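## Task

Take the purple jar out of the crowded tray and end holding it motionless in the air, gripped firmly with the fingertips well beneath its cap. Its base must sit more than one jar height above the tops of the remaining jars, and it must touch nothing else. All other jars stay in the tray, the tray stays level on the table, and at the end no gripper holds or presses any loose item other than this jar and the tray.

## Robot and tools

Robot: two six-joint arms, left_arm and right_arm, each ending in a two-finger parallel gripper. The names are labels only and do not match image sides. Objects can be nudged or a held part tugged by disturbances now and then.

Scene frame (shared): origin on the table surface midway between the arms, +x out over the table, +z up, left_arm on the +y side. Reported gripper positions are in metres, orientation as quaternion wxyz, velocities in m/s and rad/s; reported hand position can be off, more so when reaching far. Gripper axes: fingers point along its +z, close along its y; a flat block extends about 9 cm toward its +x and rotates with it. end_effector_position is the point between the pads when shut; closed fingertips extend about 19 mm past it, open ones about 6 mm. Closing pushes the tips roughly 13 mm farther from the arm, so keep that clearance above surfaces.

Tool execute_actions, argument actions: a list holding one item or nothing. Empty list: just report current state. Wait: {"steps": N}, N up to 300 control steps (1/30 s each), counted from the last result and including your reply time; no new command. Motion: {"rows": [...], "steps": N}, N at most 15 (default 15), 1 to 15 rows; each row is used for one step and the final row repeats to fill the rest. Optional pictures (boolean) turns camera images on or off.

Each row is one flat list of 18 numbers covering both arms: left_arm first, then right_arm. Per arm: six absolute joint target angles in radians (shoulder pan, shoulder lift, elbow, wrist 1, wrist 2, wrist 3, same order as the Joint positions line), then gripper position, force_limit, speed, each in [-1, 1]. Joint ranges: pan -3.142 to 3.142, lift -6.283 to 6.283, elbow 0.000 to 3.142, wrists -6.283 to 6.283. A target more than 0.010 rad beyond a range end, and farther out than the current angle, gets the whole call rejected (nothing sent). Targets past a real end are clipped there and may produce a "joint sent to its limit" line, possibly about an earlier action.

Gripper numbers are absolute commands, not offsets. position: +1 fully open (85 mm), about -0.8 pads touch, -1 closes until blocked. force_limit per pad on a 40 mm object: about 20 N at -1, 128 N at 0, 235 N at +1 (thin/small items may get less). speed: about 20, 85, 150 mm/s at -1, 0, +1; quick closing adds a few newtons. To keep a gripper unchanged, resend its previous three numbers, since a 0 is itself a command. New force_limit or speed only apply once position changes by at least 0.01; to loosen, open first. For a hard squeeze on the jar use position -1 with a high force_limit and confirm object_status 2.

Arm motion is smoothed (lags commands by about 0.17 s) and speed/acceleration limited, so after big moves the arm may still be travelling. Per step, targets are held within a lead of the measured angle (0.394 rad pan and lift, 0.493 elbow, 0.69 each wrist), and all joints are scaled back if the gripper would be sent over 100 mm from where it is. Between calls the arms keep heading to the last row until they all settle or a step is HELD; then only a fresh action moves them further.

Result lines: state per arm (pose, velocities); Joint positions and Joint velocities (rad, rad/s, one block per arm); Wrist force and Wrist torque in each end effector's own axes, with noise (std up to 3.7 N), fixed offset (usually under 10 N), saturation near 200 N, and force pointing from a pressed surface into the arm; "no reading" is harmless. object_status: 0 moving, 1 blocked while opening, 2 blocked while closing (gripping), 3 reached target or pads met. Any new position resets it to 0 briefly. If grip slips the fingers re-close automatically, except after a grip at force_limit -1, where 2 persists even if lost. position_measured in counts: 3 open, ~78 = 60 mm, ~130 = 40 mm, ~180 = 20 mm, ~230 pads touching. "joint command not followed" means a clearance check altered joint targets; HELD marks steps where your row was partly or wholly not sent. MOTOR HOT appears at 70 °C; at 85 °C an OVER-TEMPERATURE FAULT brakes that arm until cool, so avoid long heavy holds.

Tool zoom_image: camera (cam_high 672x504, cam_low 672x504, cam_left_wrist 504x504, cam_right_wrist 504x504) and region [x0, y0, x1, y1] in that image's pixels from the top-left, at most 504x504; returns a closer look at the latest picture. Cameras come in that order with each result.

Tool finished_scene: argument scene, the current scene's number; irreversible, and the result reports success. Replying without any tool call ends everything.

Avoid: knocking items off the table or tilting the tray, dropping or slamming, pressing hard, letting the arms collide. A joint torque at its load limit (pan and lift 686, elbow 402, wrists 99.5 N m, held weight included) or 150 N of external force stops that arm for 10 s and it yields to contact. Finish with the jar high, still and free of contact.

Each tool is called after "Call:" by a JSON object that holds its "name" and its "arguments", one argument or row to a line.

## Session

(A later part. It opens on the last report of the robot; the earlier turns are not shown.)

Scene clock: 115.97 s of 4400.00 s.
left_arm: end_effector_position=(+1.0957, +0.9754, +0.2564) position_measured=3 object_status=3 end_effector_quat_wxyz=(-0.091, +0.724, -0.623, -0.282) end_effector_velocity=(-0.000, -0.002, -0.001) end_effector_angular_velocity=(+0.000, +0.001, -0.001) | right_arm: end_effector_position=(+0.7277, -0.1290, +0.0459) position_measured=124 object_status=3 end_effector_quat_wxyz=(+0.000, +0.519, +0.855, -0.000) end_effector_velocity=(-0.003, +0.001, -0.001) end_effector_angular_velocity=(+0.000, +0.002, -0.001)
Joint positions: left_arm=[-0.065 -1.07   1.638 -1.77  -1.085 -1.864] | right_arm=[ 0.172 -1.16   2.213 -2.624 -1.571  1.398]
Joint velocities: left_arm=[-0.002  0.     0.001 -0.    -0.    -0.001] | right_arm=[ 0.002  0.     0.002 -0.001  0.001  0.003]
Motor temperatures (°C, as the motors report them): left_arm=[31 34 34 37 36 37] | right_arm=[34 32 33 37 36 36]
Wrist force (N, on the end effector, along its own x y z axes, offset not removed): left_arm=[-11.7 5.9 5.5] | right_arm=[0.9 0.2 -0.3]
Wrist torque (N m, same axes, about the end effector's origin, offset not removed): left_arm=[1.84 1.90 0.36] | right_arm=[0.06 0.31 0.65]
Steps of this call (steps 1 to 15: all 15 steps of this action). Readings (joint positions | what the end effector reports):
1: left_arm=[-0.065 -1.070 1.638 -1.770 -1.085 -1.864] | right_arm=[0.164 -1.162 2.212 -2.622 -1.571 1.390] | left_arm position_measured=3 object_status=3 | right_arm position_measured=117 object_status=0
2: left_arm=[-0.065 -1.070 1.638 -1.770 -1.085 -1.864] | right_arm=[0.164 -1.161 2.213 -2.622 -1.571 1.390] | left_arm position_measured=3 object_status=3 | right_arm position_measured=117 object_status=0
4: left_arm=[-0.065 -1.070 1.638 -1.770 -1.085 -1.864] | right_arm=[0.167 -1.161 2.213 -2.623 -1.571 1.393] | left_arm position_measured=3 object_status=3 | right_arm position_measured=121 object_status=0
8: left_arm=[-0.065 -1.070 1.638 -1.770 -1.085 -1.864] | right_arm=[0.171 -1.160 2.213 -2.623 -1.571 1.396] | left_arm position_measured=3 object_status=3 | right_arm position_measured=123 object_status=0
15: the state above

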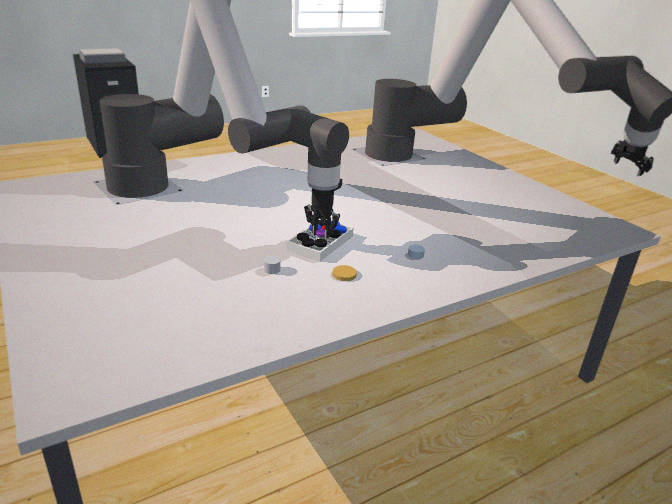

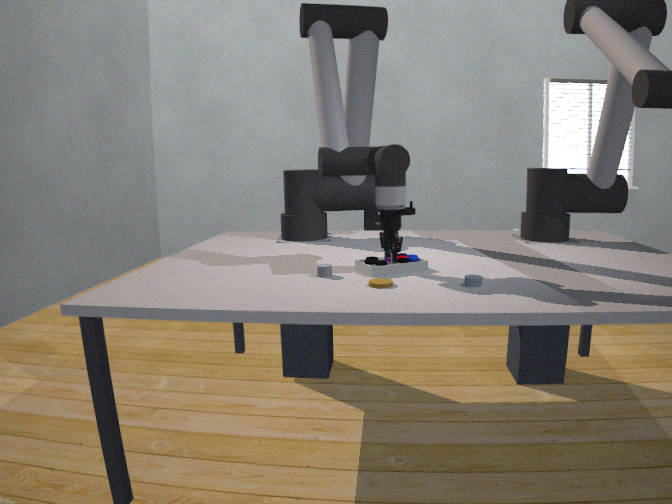

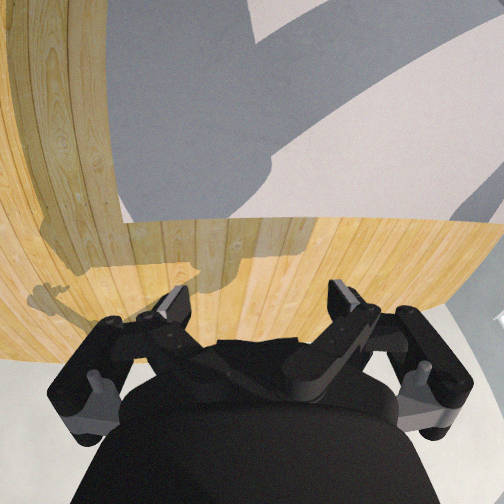

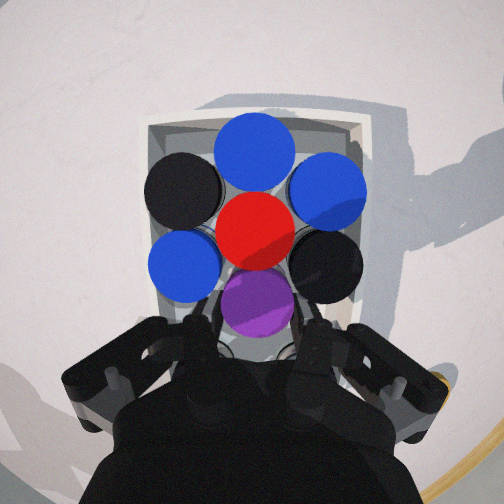

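Call:
{"name": "execute_actions", "arguments": {
  "actions": [
    {"rows":[[-0.065,-1.07,1.638,-1.77,-1.085,-1.864,1,0,0,0.1733,-1.1599,2.2129,-2.6238,-1.571,1.398,-1,-0.6,-0.7]],"steps":14}
  ],
  "pictures": false
}}

Call:
{"name": "execute_actions", "arguments": {
  "actions": [
    {"rows":[[-0.065,-1.07,1.638,-1.77,-1.085,-1.864,1,0,0,0.1733,-1.1649,2.2117,-2.6176,-1.571,1.398,-1,-0.6,-0.7],[-0.065,-1.07,1.638,-1.77,-1.085,-1.864,1,0,0,0.1733,-1.1649,2.2117,-2.6176,-1.571,1.398,-1,-0.6,-0.7],[-0.065,-1.07,1.638,-1.77,-1.085,-1.864,1,0,0,0.1733,-1.1649,2.2117,-2.6176,-1.571,1.398,-1,-0.6,-0.7],[-0.065,-1.07,1.638,-1.77,-1.085,-1.864,1,0,0,0.1733,-1.1649,2.2117,-2.6176,-1.571,1.398,-1,-0.6,-0.7],[-0.065,-1.07,1.638,-1.77,-1.085,-1.864,1,0,0,0.159,-1.1649,2.2117,-2.6176,-1.571,1.385,-1,-0.6,-0.7]],"steps":15}
  ]
}}

Scene clock: 120.90 s of 4400.00 s.
left_arm: end_effector_position=(+1.0957, +0.9754, +0.2564) position_measured=3 object_status=3 end_effector_quat_wxyz=(-0.091, +0.724, -0.623, -0.282) end_effector_velocity=(+0.000, +0.001, +0.001) end_effector_angular_velocity=(-0.000, -0.001, +0.001) | right_arm: end_effector_position=(+0.7273, -0.1283, +0.0459) position_measured=131 object_status=2 end_effector_quat_wxyz=(+0.000, +0.519, +0.855, -0.000) end_effector_velocity=(+0.000, +0.000, +0.000) end_effector_angular_velocity=(-0.000, -0.001, +0.001)
Joint positions: left_arm=[-0.065 -1.07   1.638 -1.77  -1.085 -1.864] | right_arm=[ 0.173 -1.16   2.213 -2.624 -1.571  1.398]
Joint velocities: left_arm=[ 0.001 -0.    -0.001 -0.    -0.     0.   ] | right_arm=[ 0.     0.    -0.    -0.001 -0.001 -0.001]
Motor temperatures (°C, as the motors report them): left_arm=[31 34 34 37 36 37] | right_arm=[34 32 33 37 36 36]
Wrist force (N, on the end effector, along its own x y z axes, offset not removed): left_arm=[-10.5 2.5 5.4] | right_arm=[-8.0 -0.9 -29.2]
Wrist torque (N m, same axes, about the end effector's origin, offset not removed): left_arm=[1.17 1.76 0.36] | right_arm=[0.92 -0.18 0.65]
Steps of this call (steps 1 to 15: the robot went on to your last target; steps 16 to 90: nothing new was sent; then 1.47 s passed at rest; steps 91 to 104: all 14 steps of this action). Readings (joint positions | what the end effector reports):
91: left_arm=[-0.065 -1.070 1.638 -1.770 -1.085 -1.864] | right_arm=[0.173 -1.160 2.213 -2.624 -1.571 1.398] | left_arm position_measured=3 object_status=3 | right_arm position_measured=124 object_status=0
92: left_arm=[-0.065 -1.070 1.638 -1.770 -1.085 -1.864] | right_arm=[0.173 -1.160 2.213 -2.624 -1.571 1.398] | left_arm position_measured=3 object_status=3 | right_arm position_measured=124 object_status=0
94: left_arm=[-0.065 -1.070 1.638 -1.770 -1.085 -1.864] | right_arm=[0.173 -1.160 2.213 -2.624 -1.571 1.398] | left_arm position_measured=3 object_status=3 | right_arm position_measured=127 object_status=0
98: left_arm=[-0.065 -1.070 1.638 -1.770 -1.085 -1.864] | right_arm=[0.173 -1.160 2.213 -2.624 -1.571 1.398] | left_arm position_measured=3 object_status=3 | right_arm position_measured=131 object_status=0
104: the state above

Scene clock: 121.40 s of 4400.00 s.
left_arm: end_effector_position=(+1.0957, +0.9754, +0.2564) position_measured=3 object_status=3 end_effector_quat_wxyz=(-0.091, +0.724, -0.623, -0.282) end_effector_velocity=(-0.001, -0.001, -0.002) end_effector_angular_velocity=(+0.000, +0.002, -0.001) | right_arm: end_effector_position=(+0.7329, -0.1382, +0.0496) position_measured=131 object_status=2 end_effector_quat_wxyz=(+0.000, +0.519, +0.855, -0.000) end_effector_velocity=(+0.005, -0.008, +0.001) end_effector_angular_velocity=(+0.000, +0.001, -0.000)
Joint positions: left_arm=[-0.065 -1.07   1.638 -1.77  -1.085 -1.864] | right_arm=[ 0.16  -1.165  2.212 -2.618 -1.571  1.386]
Joint velocities: left_arm=[-0.001  0.001  0.001 -0.     0.    -0.   ] | right_arm=[-0.011 -0.002 -0.001  0.003  0.001 -0.011]
Motor temperatures (°C, as the motors report them): left_arm=[31 34 34 37 36 37] | right_arm=[34 32 33 37 36 36]
Wrist force (N, on the end effector, along its own x y z axes, offset not removed): left_arm=[-10.2 3.5 3.4] | right_arm=[0.6 2.5 0.1]
Wrist torque (N m, same axes, about the end effector's origin, offset not removed): left_arm=[1.39 1.74 0.43] | right_arm=[0.60 0.32 0.60]
Steps of this call (steps 1 to 15: all 15 steps of this action). Readings (joint positions | what the end effector reports):
1: left_arm=[-0.065 -1.070 1.638 -1.770 -1.085 -1.864] | right_arm=[0.173 -1.160 2.213 -2.624 -1.571 1.398] | left_arm position_measured=3 object_status=3 | right_arm position_measured=131 object_status=2
2: left_arm=[-0.065 -1.070 1.638 -1.770 -1.085 -1.864] | right_arm=[0.173 -1.160 2.213 -2.624 -1.571 1.398] | left_arm position_measured=3 object_status=3 | right_arm position_measured=131 object_status=2
4: left_arm=[-0.065 -1.070 1.638 -1.770 -1.085 -1.864] | right_arm=[0.173 -1.162 2.213 -2.621 -1.571 1.398] | left_arm position_measured=3 object_status=3 | right_arm position_measured=131 object_status=2
8: left_arm=[-0.065 -1.070 1.638 -1.770 -1.085 -1.864] | right_arm=[0.168 -1.164 2.212 -2.619 -1.571 1.393] | left_arm position_measured=3 object_status=3 | right_arm position_measured=131 object_status=2
15: the state above

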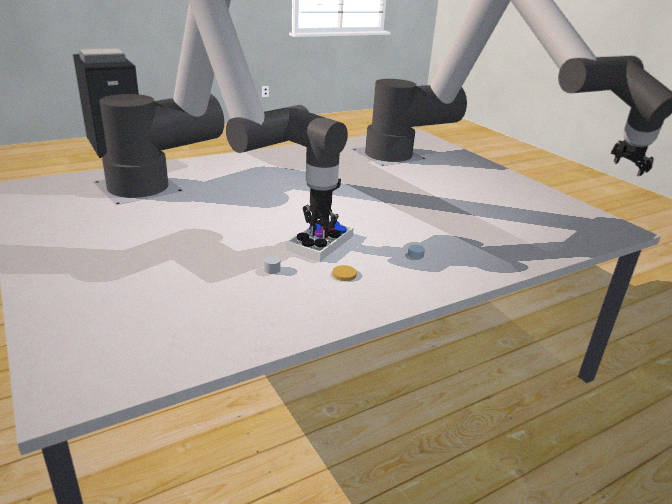

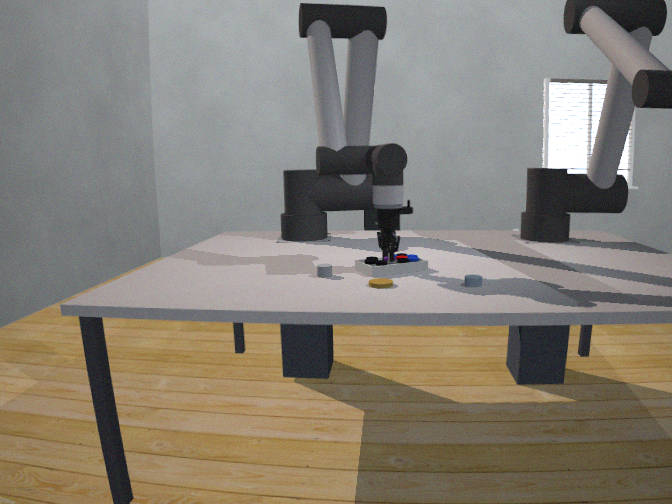

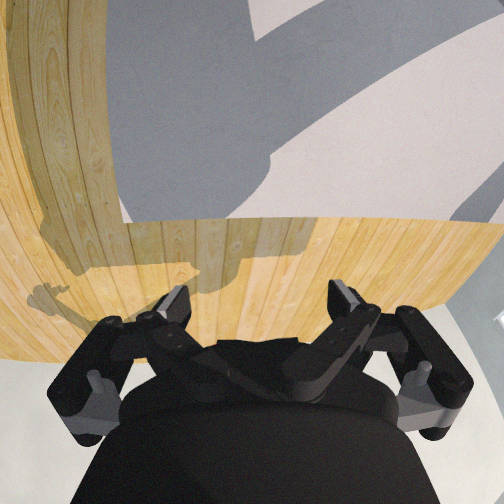

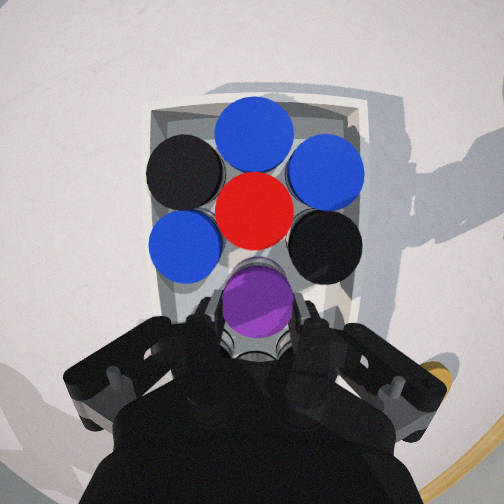

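Call:
{"name": "execute_actions", "arguments": {
  "actions": [
    {"rows":[[-0.065,-1.07,1.638,-1.77,-1.085,-1.864,1,0,0,0.157,-1.1608,2.2127,-2.6227,-1.571,1.383,-1,-0.6,-0.7]],"steps":10}
  ],
  "pictures": false
}}

Call:
{"name": "execute_actions", "arguments": {
  "actions": [
    {"rows":[[-0.065,-1.07,1.638,-1.77,-1.085,-1.864,1,0,0,0.157,-1.1608,2.2127,-2.6227,-1.571,1.383,0.08,-0.6,0]],"steps":7}
  ],
  "pictures": false
}}

Call:
{"name": "execute_actions", "arguments": {
  "actions": [
    {"rows":[[-0.065,-1.07,1.638,-1.77,-1.085,-1.864,1,0,0,0.165,-1.155,2.214,-2.63,-1.571,1.391,0.08,-0.6,0],[-0.065,-1.07,1.638,-1.77,-1.085,-1.864,1,0,0,0.165,-1.155,2.214,-2.63,-1.571,1.391,0.08,-0.6,0],[-0.065,-1.07,1.638,-1.77,-1.085,-1.864,1,0,0,0.165,-1.141,2.2175,-2.6473,-1.571,1.391,0.08,-0.6,0]],"steps":15}
  ]
}}

Scene clock: 128.27 s of 4400.00 s.
left_arm: end_effector_position=(+1.0957, +0.9754, +0.2564) position_measured=3 object_status=3 end_effector_quat_wxyz=(-0.091, +0.724, -0.623, -0.282) end_effector_velocity=(-0.001, +0.001, -0.000) end_effector_angular_velocity=(-0.000, +0.001, +0.001) | right_arm: end_effector_position=(+0.7345, -0.1406, +0.0472) position_measured=131 object_status=2 end_effector_quat_wxyz=(+0.000, +0.519, +0.855, +0.000) end_effector_velocity=(+0.000, -0.002, -0.004) end_effector_angular_velocity=(-0.001, +0.001, -0.001)
Joint positions: left_arm=[-0.065 -1.07   1.638 -1.77  -1.085 -1.864] | right_arm=[ 0.157 -1.161  2.212 -2.622 -1.571  1.383]
Joint velocities: left_arm=[ 0.001 -0.     0.001  0.    -0.     0.   ] | right_arm=[-0.002  0.004  0.002 -0.005 -0.001 -0.001]
Motor temperatures (°C, as the motors report them): left_arm=[31 34 34 37 36 37] | right_arm=[34 32 33 37 36 36]
Wrist force (N, on the end effector, along its own x y z axes, offset not removed): left_arm=[-12.1 2.2 3.2] | right_arm=[-0.8 5.3 2.9]
Wrist torque (N m, same axes, about the end effector's origin, offset not removed): left_arm=[1.31 2.01 0.33] | right_arm=[1.12 0.59 0.56]
Steps of this call (steps 1 to 15: the robot went on to your last target; steps 16 to 90: nothing new was sent; then 3.53 s passed at rest; steps 91 to 100: all 10 steps of this action). Readings (joint positions | what the end effector reports):
91: left_arm=[-0.065 -1.070 1.638 -1.770 -1.085 -1.864] | right_arm=[0.159 -1.165 2.212 -2.618 -1.571 1.385] | left_arm position_measured=3 object_status=3 | right_arm position_measured=131 object_status=2
92: left_arm=[-0.065 -1.070 1.638 -1.770 -1.085 -1.864] | right_arm=[0.159 -1.165 2.212 -2.618 -1.571 1.385] | left_arm position_measured=3 object_status=3 | right_arm position_measured=131 object_status=2
94: left_arm=[-0.065 -1.070 1.638 -1.770 -1.085 -1.864] | right_arm=[0.158 -1.163 2.212 -2.619 -1.571 1.384] | left_arm position_measured=3 object_status=3 | right_arm position_measured=131 object_status=2
98: left_arm=[-0.065 -1.070 1.638 -1.770 -1.085 -1.864] | right_arm=[0.157 -1.162 2.212 -2.621 -1.571 1.383] | left_arm position_measured=3 object_status=3 | right_arm position_measured=131 object_status=2
100: the state above

Scene clock: 128.50 s of 4400.00 s.
left_arm: end_effector_position=(+1.0957, +0.9754, +0.2564) position_measured=3 object_status=3 end_effector_quat_wxyz=(-0.091, +0.724, -0.623, -0.282) end_effector_velocity=(-0.001, -0.000, -0.002) end_effector_angular_velocity=(-0.000, +0.002, +0.000) | right_arm: end_effector_position=(+0.7345, -0.1407, +0.0468) position_measured=119 object_status=0 end_effector_quat_wxyz=(+0.000, +0.519, +0.855, -0.000) end_effector_velocity=(-0.001, +0.000, -0.001) end_effector_angular_velocity=(+0.000, +0.002, -0.001)
Joint positions: left_arm=[-0.065 -1.07   1.638 -1.77  -1.085 -1.864] | right_arm=[ 0.157 -1.161  2.213 -2.623 -1.571  1.383]
Joint velocities: left_arm=[-0.     0.     0.002 -0.    -0.    -0.001] | right_arm=[-0.     0.001  0.     0.001  0.001  0.001]
Motor temperatures (°C, as the motors report them): left_arm=[31 34 34 37 36 37] | right_arm=[34 32 33 37 36 36]
Wrist force (N, on the end effector, along its own x y z axes, offset not removed): left_arm=[-9.2 4.0 5.0] | right_arm=[0.3 2.0 2.5]
Wrist torque (N m, same axes, about the end effector's origin, offset not removed): left_arm=[1.46 1.58 0.27] | right_arm=[0.44 0.49 0.65]
Steps of this call (steps 1 to 7: all 7 steps of this action). Readings (joint positions | what the end effector reports):
1: left_arm=[-0.065 -1.070 1.638 -1.770 -1.085 -1.864] | right_arm=[0.157 -1.161 2.212 -2.622 -1.571 1.383] | left_arm position_measured=3 object_status=3 | right_arm position_measured=131 object_status=0
2: left_arm=[-0.065 -1.070 1.638 -1.770 -1.085 -1.864] | right_arm=[0.157 -1.161 2.213 -2.622 -1.571 1.383] | left_arm position_measured=3 object_status=3 | right_arm position_measured=131 object_status=0
4: left_arm=[-0.065 -1.070 1.638 -1.770 -1.085 -1.864] | right_arm=[0.157 -1.161 2.213 -2.622 -1.571 1.383] | left_arm position_measured=3 object_status=3 | right_arm position_measured=125 object_status=0
7: the state above

Scene clock: 129.00 s of 4400.00 s.
left_arm: end_effector_position=(+1.0957, +0.9754, +0.2564) position_measured=3 object_status=3 end_effector_quat_wxyz=(-0.091, +0.724, -0.623, -0.282) end_effector_velocity=(-0.001, +0.001, -0.000) end_effector_angular_velocity=(+0.000, +0.001, +0.000) | right_arm: end_effector_position=(+0.7310, -0.1349, +0.0317) position_measured=119 object_status=3 end_effector_quat_wxyz=(+0.000, +0.519, +0.855, -0.000) end_effector_velocity=(-0.001, +0.002, -0.006) end_effector_angular_velocity=(+0.002, +0.001, +0.000)
Joint positions: left_arm=[-0.065 -1.07   1.638 -1.77  -1.085 -1.864] | right_arm=[ 0.165 -1.142  2.217 -2.646 -1.571  1.391]
Joint velocities: left_arm=[ 0.     0.     0.001  0.     0.    -0.   ] | right_arm=[ 0.002  0.008  0.001 -0.008  0.002  0.002]
Motor temperatures (°C, as the motors report them): left_arm=[31 34 34 37 36 37] | right_arm=[34 32 33 37 36 36]
Wrist force (N, on the end effector, along its own x y z axes, offset not removed): left_arm=[-10.2 5.9 0.3] | right_arm=[2.2 1.2 1.4]
Wrist torque (N m, same axes, about the end effector's origin, offset not removed): left_arm=[1.78 1.75 0.33] | right_arm=[0.36 0.06 0.56]
Steps of this call (steps 1 to 15: all 15 steps of this action). Readings (joint positions | what the end effector reports):
1: left_arm=[-0.065 -1.070 1.638 -1.770 -1.085 -1.864] | right_arm=[0.157 -1.161 2.213 -2.623 -1.571 1.383] | left_arm position_measured=3 object_status=3 | right_arm position_measured=119 object_status=0
2: left_arm=[-0.065 -1.070 1.638 -1.770 -1.085 -1.864] | right_arm=[0.158 -1.161 2.213 -2.623 -1.571 1.383] | left_arm position_measured=3 object_status=3 | right_arm position_measured=119 object_status=0
4: left_arm=[-0.065 -1.070 1.638 -1.770 -1.085 -1.864] | right_arm=[0.160 -1.158 2.213 -2.627 -1.571 1.386] | left_arm position_measured=3 object_status=3 | right_arm position_measured=119 object_status=0
8: left_arm=[-0.065 -1.070 1.638 -1.770 -1.085 -1.864] | right_arm=[0.163 -1.147 2.216 -2.640 -1.571 1.389] | left_arm position_measured=3 object_status=3 | right_arm position_measured=119 object_status=3
15: the state above

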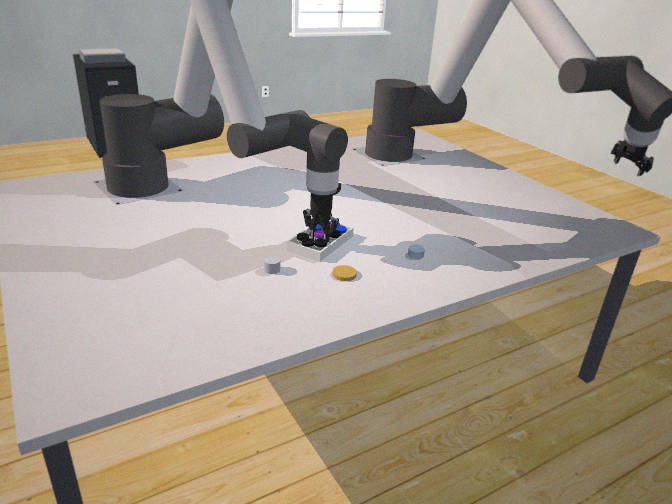

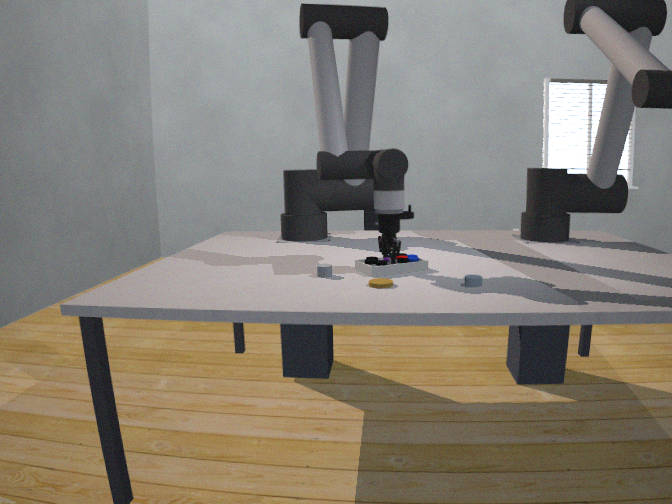

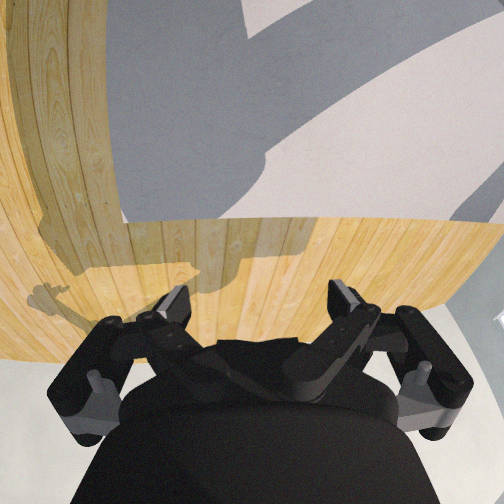

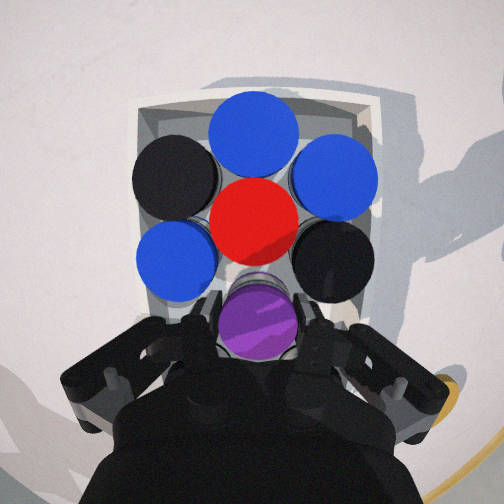

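Call:
{"name": "execute_actions", "arguments": {
  "actions": [
    {"rows":[[-0.065,-1.07,1.638,-1.77,-1.085,-1.864,1,0,0,0.165,-1.1385,2.2181,-2.6504,-1.571,1.391,0.08,-0.6,0],[-0.065,-1.07,1.638,-1.77,-1.085,-1.864,1,0,0,0.165,-1.1385,2.2181,-2.6504,-1.571,1.391,0.08,-0.6,0],[-0.065,-1.07,1.638,-1.77,-1.085,-1.864,1,0,0,0.165,-1.1385,2.2181,-2.6504,-1.571,1.391,0.08,-0.6,0],[-0.065,-1.07,1.638,-1.77,-1.085,-1.864,1,0,0,0.165,-1.1385,2.2181,-2.6504,-1.571,1.391,-0.97,-0.3,-0.7]],"steps":15}
  ],
  "pictures": false
}}

Call:
{"name": "execute_actions", "arguments": {
  "actions": [
    {"rows":[[-0.065,-1.07,1.638,-1.77,-1.085,-1.864,1,0,0,0.165,-1.1385,2.2181,-2.6504,-1.571,1.391,-0.97,-0.3,-0.7],[-0.065,-1.07,1.638,-1.77,-1.085,-1.864,1,0,0,0.165,-1.1385,2.2181,-2.6504,-1.571,1.391,-0.97,-0.3,-0.7],[-0.065,-1.07,1.638,-1.77,-1.085,-1.864,1,0,0,0.165,-1.1599,2.2129,-2.6238,-1.571,1.391,-0.97,-0.3,-0.7],[-0.065,-1.07,1.638,-1.77,-1.085,-1.864,1,0,0,0.165,-1.1599,2.2129,-2.6238,-1.571,1.391,-0.97,-0.3,-0.7],[-0.065,-1.07,1.638,-1.77,-1.085,-1.864,1,0,0,0.165,-1.18,2.208,-2.5988,-1.571,1.391,-0.97,-0.3,-0.7],[-0.065,-1.07,1.638,-1.77,-1.085,-1.864,1,0,0,0.165,-1.18,2.208,-2.5988,-1.571,1.391,-0.97,-0.3,-0.7],[-0.065,-1.07,1.638,-1.77,-1.085,-1.864,1,0,0,0.165,-1.208,2.199,-2.5618,-1.571,1.391,-0.97,-0.3,-0.7]],"steps":13}
  ],
  "pictures": false
}}

Call:
{"name": "execute_actions", "arguments": {
  "actions": [
    {"rows":[[-0.065,-1.07,1.638,-1.77,-1.085,-1.864,1,0,0,0.165,-1.25,2.182,-2.503,-1.571,1.391,-1,1,-0.5],[-0.065,-1.07,1.638,-1.77,-1.085,-1.864,1,0,0,0.165,-1.25,2.182,-2.503,-1.571,1.391,-1,1,-0.5],[-0.065,-1.07,1.638,-1.77,-1.085,-1.864,1,0,0,0.165,-1.25,2.182,-2.503,-1.571,1.391,-1,1,-0.5],[-0.065,-1.07,1.638,-1.77,-1.085,-1.864,1,0,0,0.165,-1.29,2.164,-2.445,-1.571,1.391,-1,1,-0.5],[-0.065,-1.07,1.638,-1.77,-1.085,-1.864,1,0,0,0.165,-1.29,2.164,-2.445,-1.571,1.391,-1,1,-0.5],[-0.065,-1.07,1.638,-1.77,-1.085,-1.864,1,0,0,0.165,-1.29,2.164,-2.445,-1.571,1.391,-1,1,-0.5],[-0.065,-1.07,1.638,-1.77,-1.085,-1.864,1,0,0,0.165,-1.3345,2.143,-2.379,-1.571,1.391,-1,1,-0.5]],"steps":15}
  ],
  "pictures": false
}}

Call:
{"name": "execute_actions", "arguments": {
  "actions": [
    {"steps":25}
  ]
}}

Call:
{"name": "zoom_image", "arguments": {
  "camera": "cam_high",
  "region": [260,140,400,280]
}}

Scene clock: 145.47 s of 4400.00 s.
left_arm: end_effector_position=(+1.0957, +0.9754, +0.2564) position_measured=3 object_status=3 end_effector_quat_wxyz=(-0.091, +0.724, -0.623, -0.282) end_effector_velocity=(-0.001, -0.000, -0.002) end_effector_angular_velocity=(+0.000, +0.003, -0.001) | right_arm: end_effector_position=(+0.7310, -0.1346, +0.0293) position_measured=132 object_status=0 end_effector_quat_wxyz=(+0.000, +0.519, +0.855, +0.000) end_effector_velocity=(+0.001, +0.000, -0.000) end_effector_angular_velocity=(+0.000, -0.001, -0.001)
Joint positions: left_arm=[-0.065 -1.07   1.638 -1.77  -1.085 -1.864] | right_arm=[ 0.165 -1.139  2.218 -2.65  -1.571  1.391]
Joint velocities: left_arm=[-0.     0.001  0.002 -0.     0.     0.   ] | right_arm=[ 0.     0.001 -0.    -0.001  0.     0.001]
Motor temperatures (°C, as the motors report them): left_arm=[31 34 34 37 36 37] | right_arm=[34 32 33 37 36 36]
Wrist force (N, on the end effector, along its own x y z axes, offset not removed): left_arm=[-4.4 -0.5 -0.4] | right_arm=[1.3 -21.0 -63.2]
Wrist torque (N m, same axes, about the end effector's origin, offset not removed): left_arm=[0.63 0.60 0.43] | right_arm=[0.62 0.43 0.73]
Steps of this call (steps 1 to 15: the robot went on to your last target; steps 16 to 90: nothing new was sent; then 12.97 s passed at rest; steps 91 to 105: all 15 steps of this action). Readings (joint positions | what the end effector reports):
91: left_arm=[-0.065 -1.070 1.638 -1.770 -1.085 -1.864] | right_arm=[0.165 -1.141 2.218 -2.647 -1.571 1.391] | left_arm position_measured=3 object_status=3 | right_arm position_measured=119 object_status=3
92: left_arm=[-0.065 -1.070 1.638 -1.770 -1.085 -1.864] | right_arm=[0.165 -1.141 2.218 -2.648 -1.571 1.391] | left_arm position_measured=3 object_status=3 | right_arm position_measured=119 object_status=3
94: left_arm=[-0.065 -1.070 1.638 -1.770 -1.085 -1.864] | right_arm=[0.165 -1.140 2.218 -2.649 -1.571 1.391] | left_arm position_measured=3 object_status=3 | right_arm position_measured=119 object_status=0
98: left_arm=[-0.065 -1.070 1.638 -1.770 -1.085 -1.864] | right_arm=[0.165 -1.139 2.218 -2.650 -1.571 1.391] | left_arm position_measured=3 object_status=3 | right_arm position_measured=125 object_status=0
105: the state above

Scene clock: 145.90 s of 4400.00 s.
left_arm: end_effector_position=(+1.0957, +0.9754, +0.2564) position_measured=3 object_status=3 end_effector_quat_wxyz=(-0.091, +0.724, -0.623, -0.282) end_effector_velocity=(-0.001, +0.001, -0.000) end_effector_angular_velocity=(-0.000, +0.000, +0.001) | right_arm: end_effector_position=(+0.7313, -0.1345, +0.0742) position_measured=132 object_status=2 end_effector_quat_wxyz=(+0.000, +0.519, +0.855, -0.000) end_effector_velocity=(+0.000, -0.001, +0.087) end_effector_angular_velocity=(-0.001, -0.001, +0.000)
Joint positions: left_arm=[-0.065 -1.07   1.638 -1.77  -1.085 -1.864] | right_arm=[ 0.165 -1.195  2.203 -2.579 -1.571  1.391]
Joint velocities: left_arm=[ 0.001 -0.     0.001 -0.    -0.    -0.   ] | right_arm=[-0.    -0.106 -0.031  0.136 -0.002 -0.001]
Motor temperatures (°C, as the motors report them): left_arm=[31 34 34 37 36 37] | right_arm=[34 32 33 37 36 36]
Wrist force (N, on the end effector, along its own x y z axes, offset not removed): left_arm=[-7.8 5.7 2.4] | right_arm=[3.6 3.8 -2.4]
Wrist torque (N m, same axes, about the end effector's origin, offset not removed): left_arm=[1.86 1.20 0.27] | right_arm=[0.78 -0.25 0.60]
Steps of this call (steps 1 to 13: all 13 steps of this action). Readings (joint positions | what the end effector reports):
1: left_arm=[-0.065 -1.070 1.638 -1.770 -1.085 -1.864] | right_arm=[0.165 -1.139 2.218 -2.650 -1.571 1.391] | left_arm position_measured=3 object_status=3 | right_arm position_measured=132 object_status=0
2: left_arm=[-0.065 -1.070 1.638 -1.770 -1.085 -1.864] | right_arm=[0.165 -1.139 2.218 -2.650 -1.571 1.391] | left_arm position_measured=3 object_status=3 | right_arm position_measured=132 object_status=2
4: left_arm=[-0.065 -1.070 1.638 -1.770 -1.085 -1.864] | right_arm=[0.165 -1.140 2.218 -2.649 -1.571 1.391] | left_arm position_measured=3 object_status=3 | right_arm position_measured=132 object_status=2
8: left_arm=[-0.065 -1.070 1.638 -1.770 -1.085 -1.864] | right_arm=[0.165 -1.161 2.212 -2.622 -1.571 1.391] | left_arm position_measured=3 object_status=3 | right_arm position_measured=132 object_status=2
13: the state above

Scene clock: 146.40 s of 4400.00 s.
left_arm: end_effector_position=(+1.0957, +0.9754, +0.2564) position_measured=3 object_status=3 end_effector_quat_wxyz=(-0.091, +0.724, -0.623, -0.282) end_effector_velocity=(-0.001, -0.000, +0.000) end_effector_angular_velocity=(+0.000, +0.000, -0.000) | right_arm: end_effector_position=(+0.7320, -0.1343, +0.1888) position_measured=137 object_status=2 end_effector_quat_wxyz=(+0.000, +0.519, +0.855, +0.000) end_effector_velocity=(-0.008, -0.003, +0.088) end_effector_angular_velocity=(-0.003, +0.005, +0.001)
Joint positions: left_arm=[-0.065 -1.07   1.638 -1.77  -1.085 -1.864] | right_arm=[ 0.165 -1.322  2.148 -2.397 -1.571  1.391]
Joint velocities: left_arm=[-0.    -0.001  0.001  0.     0.     0.   ] | right_arm=[ 0.    -0.097 -0.042  0.144 -0.002 -0.001]
Motor temperatures (°C, as the motors report them): left_arm=[31 34 34 37 36 37] | right_arm=[34 32 33 37 36 36]
Wrist force (N, on the end effector, along its own x y z axes, offset not removed): left_arm=[-9.7 4.3 0.3] | right_arm=[0.9 1.6 -1.7]
Wrist torque (N m, same axes, about the end effector's origin, offset not removed): left_arm=[1.68 1.54 0.40] | right_arm=[0.50 0.27 0.68]
Steps of this call (steps 1 to 15: all 15 steps of this action). Readings (joint positions | what the end effector reports):
1: left_arm=[-0.065 -1.070 1.638 -1.770 -1.085 -1.864] | right_arm=[0.165 -1.198 2.202 -2.575 -1.571 1.391] | left_arm position_measured=3 object_status=3 | right_arm position_measured=132 object_status=0
2: left_arm=[-0.065 -1.070 1.638 -1.770 -1.085 -1.864] | right_arm=[0.165 -1.202 2.200 -2.570 -1.571 1.391] | left_arm position_measured=3 object_status=3 | right_arm position_measured=132 object_status=0
4: left_arm=[-0.065 -1.070 1.638 -1.770 -1.085 -1.864] | right_arm=[0.165 -1.219 2.194 -2.546 -1.571 1.391] | left_arm position_measured=3 object_status=3 | right_arm position_measured=134 object_status=0
8: left_arm=[-0.065 -1.070 1.638 -1.770 -1.085 -1.864] | right_arm=[0.165 -1.262 2.175 -2.486 -1.571 1.391] | left_arm position_measured=3 object_status=3 | right_arm position_measured=137 object_status=0
15: the state above

Scene clock: 147.23 s of 4400.00 s.
left_arm: end_effector_position=(+1.0957, +0.9754, +0.2564) position_measured=3 object_status=3 end_effector_quat_wxyz=(-0.091, +0.724, -0.623, -0.282) end_effector_velocity=(+0.000, -0.000, +0.000) end_effector_angular_velocity=(-0.000, -0.001, +0.000) | right_arm: end_effector_position=(+0.7309, -0.1346, +0.1998) position_measured=137 object_status=2 end_effector_quat_wxyz=(-0.000, +0.519, +0.855, -0.000) end_effector_velocity=(+0.000, +0.000, +0.000) end_effector_angular_velocity=(+0.001, +0.000, +0.000)
Joint positions: left_arm=[-0.065 -1.07   1.638 -1.77  -1.085 -1.864] | right_arm=[ 0.165 -1.334  2.143 -2.379 -1.571  1.391]
Joint velocities: left_arm=[-0.    -0.    -0.001 -0.    -0.    -0.   ] | right_arm=[-0.    -0.    -0.001  0.001  0.001 -0.   ]
Motor temperatures (°C, as the motors report them): left_arm=[31 34 34 37 36 37] | right_arm=[34 32 33 37 36 36]
Wrist force (N, on the end effector, along its own x y z axes, offset not removed): left_arm=[-12.2 5.0 2.8] | right_arm=[2.9 2.6 3.4]
Wrist torque (N m, same axes, about the end effector's origin, offset not removed): left_arm=[1.76 2.11 0.36] | right_arm=[0.55 -0.03 0.64]
Steps of this call (steps 1 to 25: the robot went on to your last target). Readings (joint positions | what the end effector reports):
1: left_arm=[-0.065 -1.070 1.638 -1.770 -1.085 -1.864] | right_arm=[0.165 -1.325 2.147 -2.393 -1.571 1.391] | left_arm position_measured=3 object_status=3 | right_arm position_measured=137 object_status=2
2: left_arm=[-0.065 -1.070 1.638 -1.770 -1.085 -1.864] | right_arm=[0.165 -1.327 2.146 -2.390 -1.571 1.391] | left_arm position_measured=3 object_status=3 | right_arm position_measured=137 object_status=2
4: left_arm=[-0.065 -1.070 1.638 -1.770 -1.085 -1.864] | right_arm=[0.165 -1.330 2.145 -2.385 -1.571 1.391] | left_arm position_measured=3 object_status=3 | right_arm position_measured=137 object_status=2
8: left_arm=[-0.065 -1.070 1.638 -1.770 -1.085 -1.864] | right_arm=[0.165 -1.333 2.144 -2.381 -1.571 1.391] | left_arm position_measured=3 object_status=3 | right_arm position_measured=137 object_status=2
25: the state above

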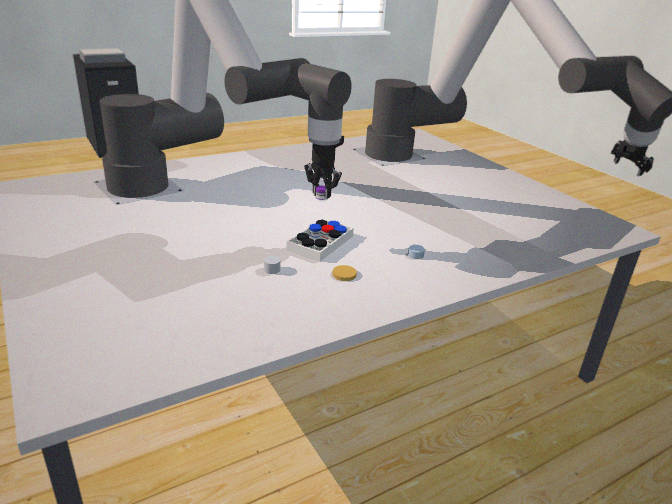

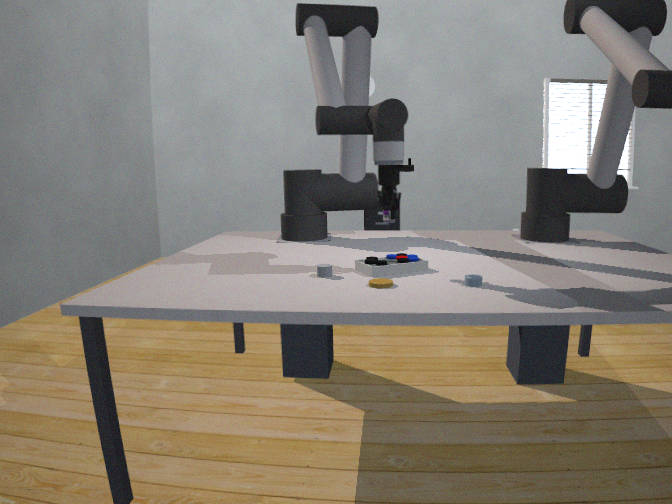

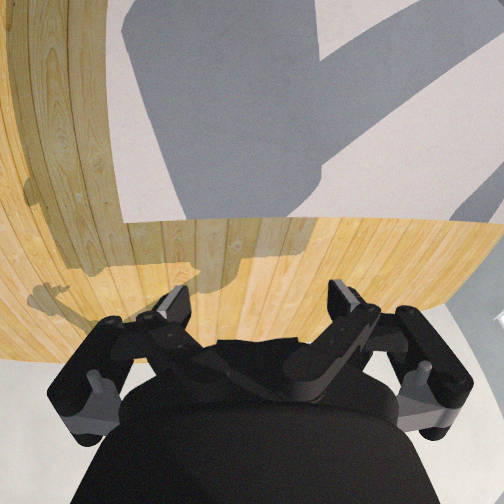

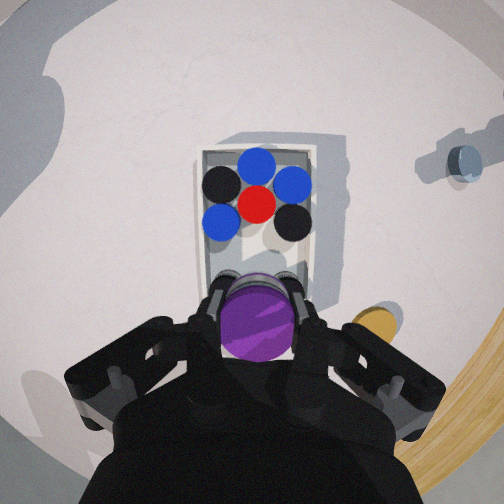

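Region (260, 140, 400, 280) of cam_high's 672x504 image, scaled by 3.600, with more detail than that image has.

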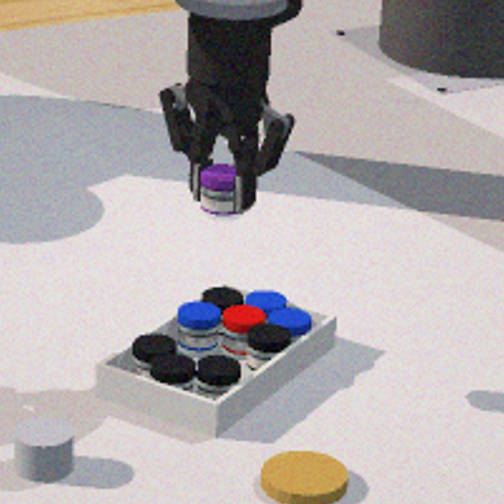

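Call:
{"name": "finished_scene", "arguments": {
  "scene": 2
}}

The scene is finished: the task was done.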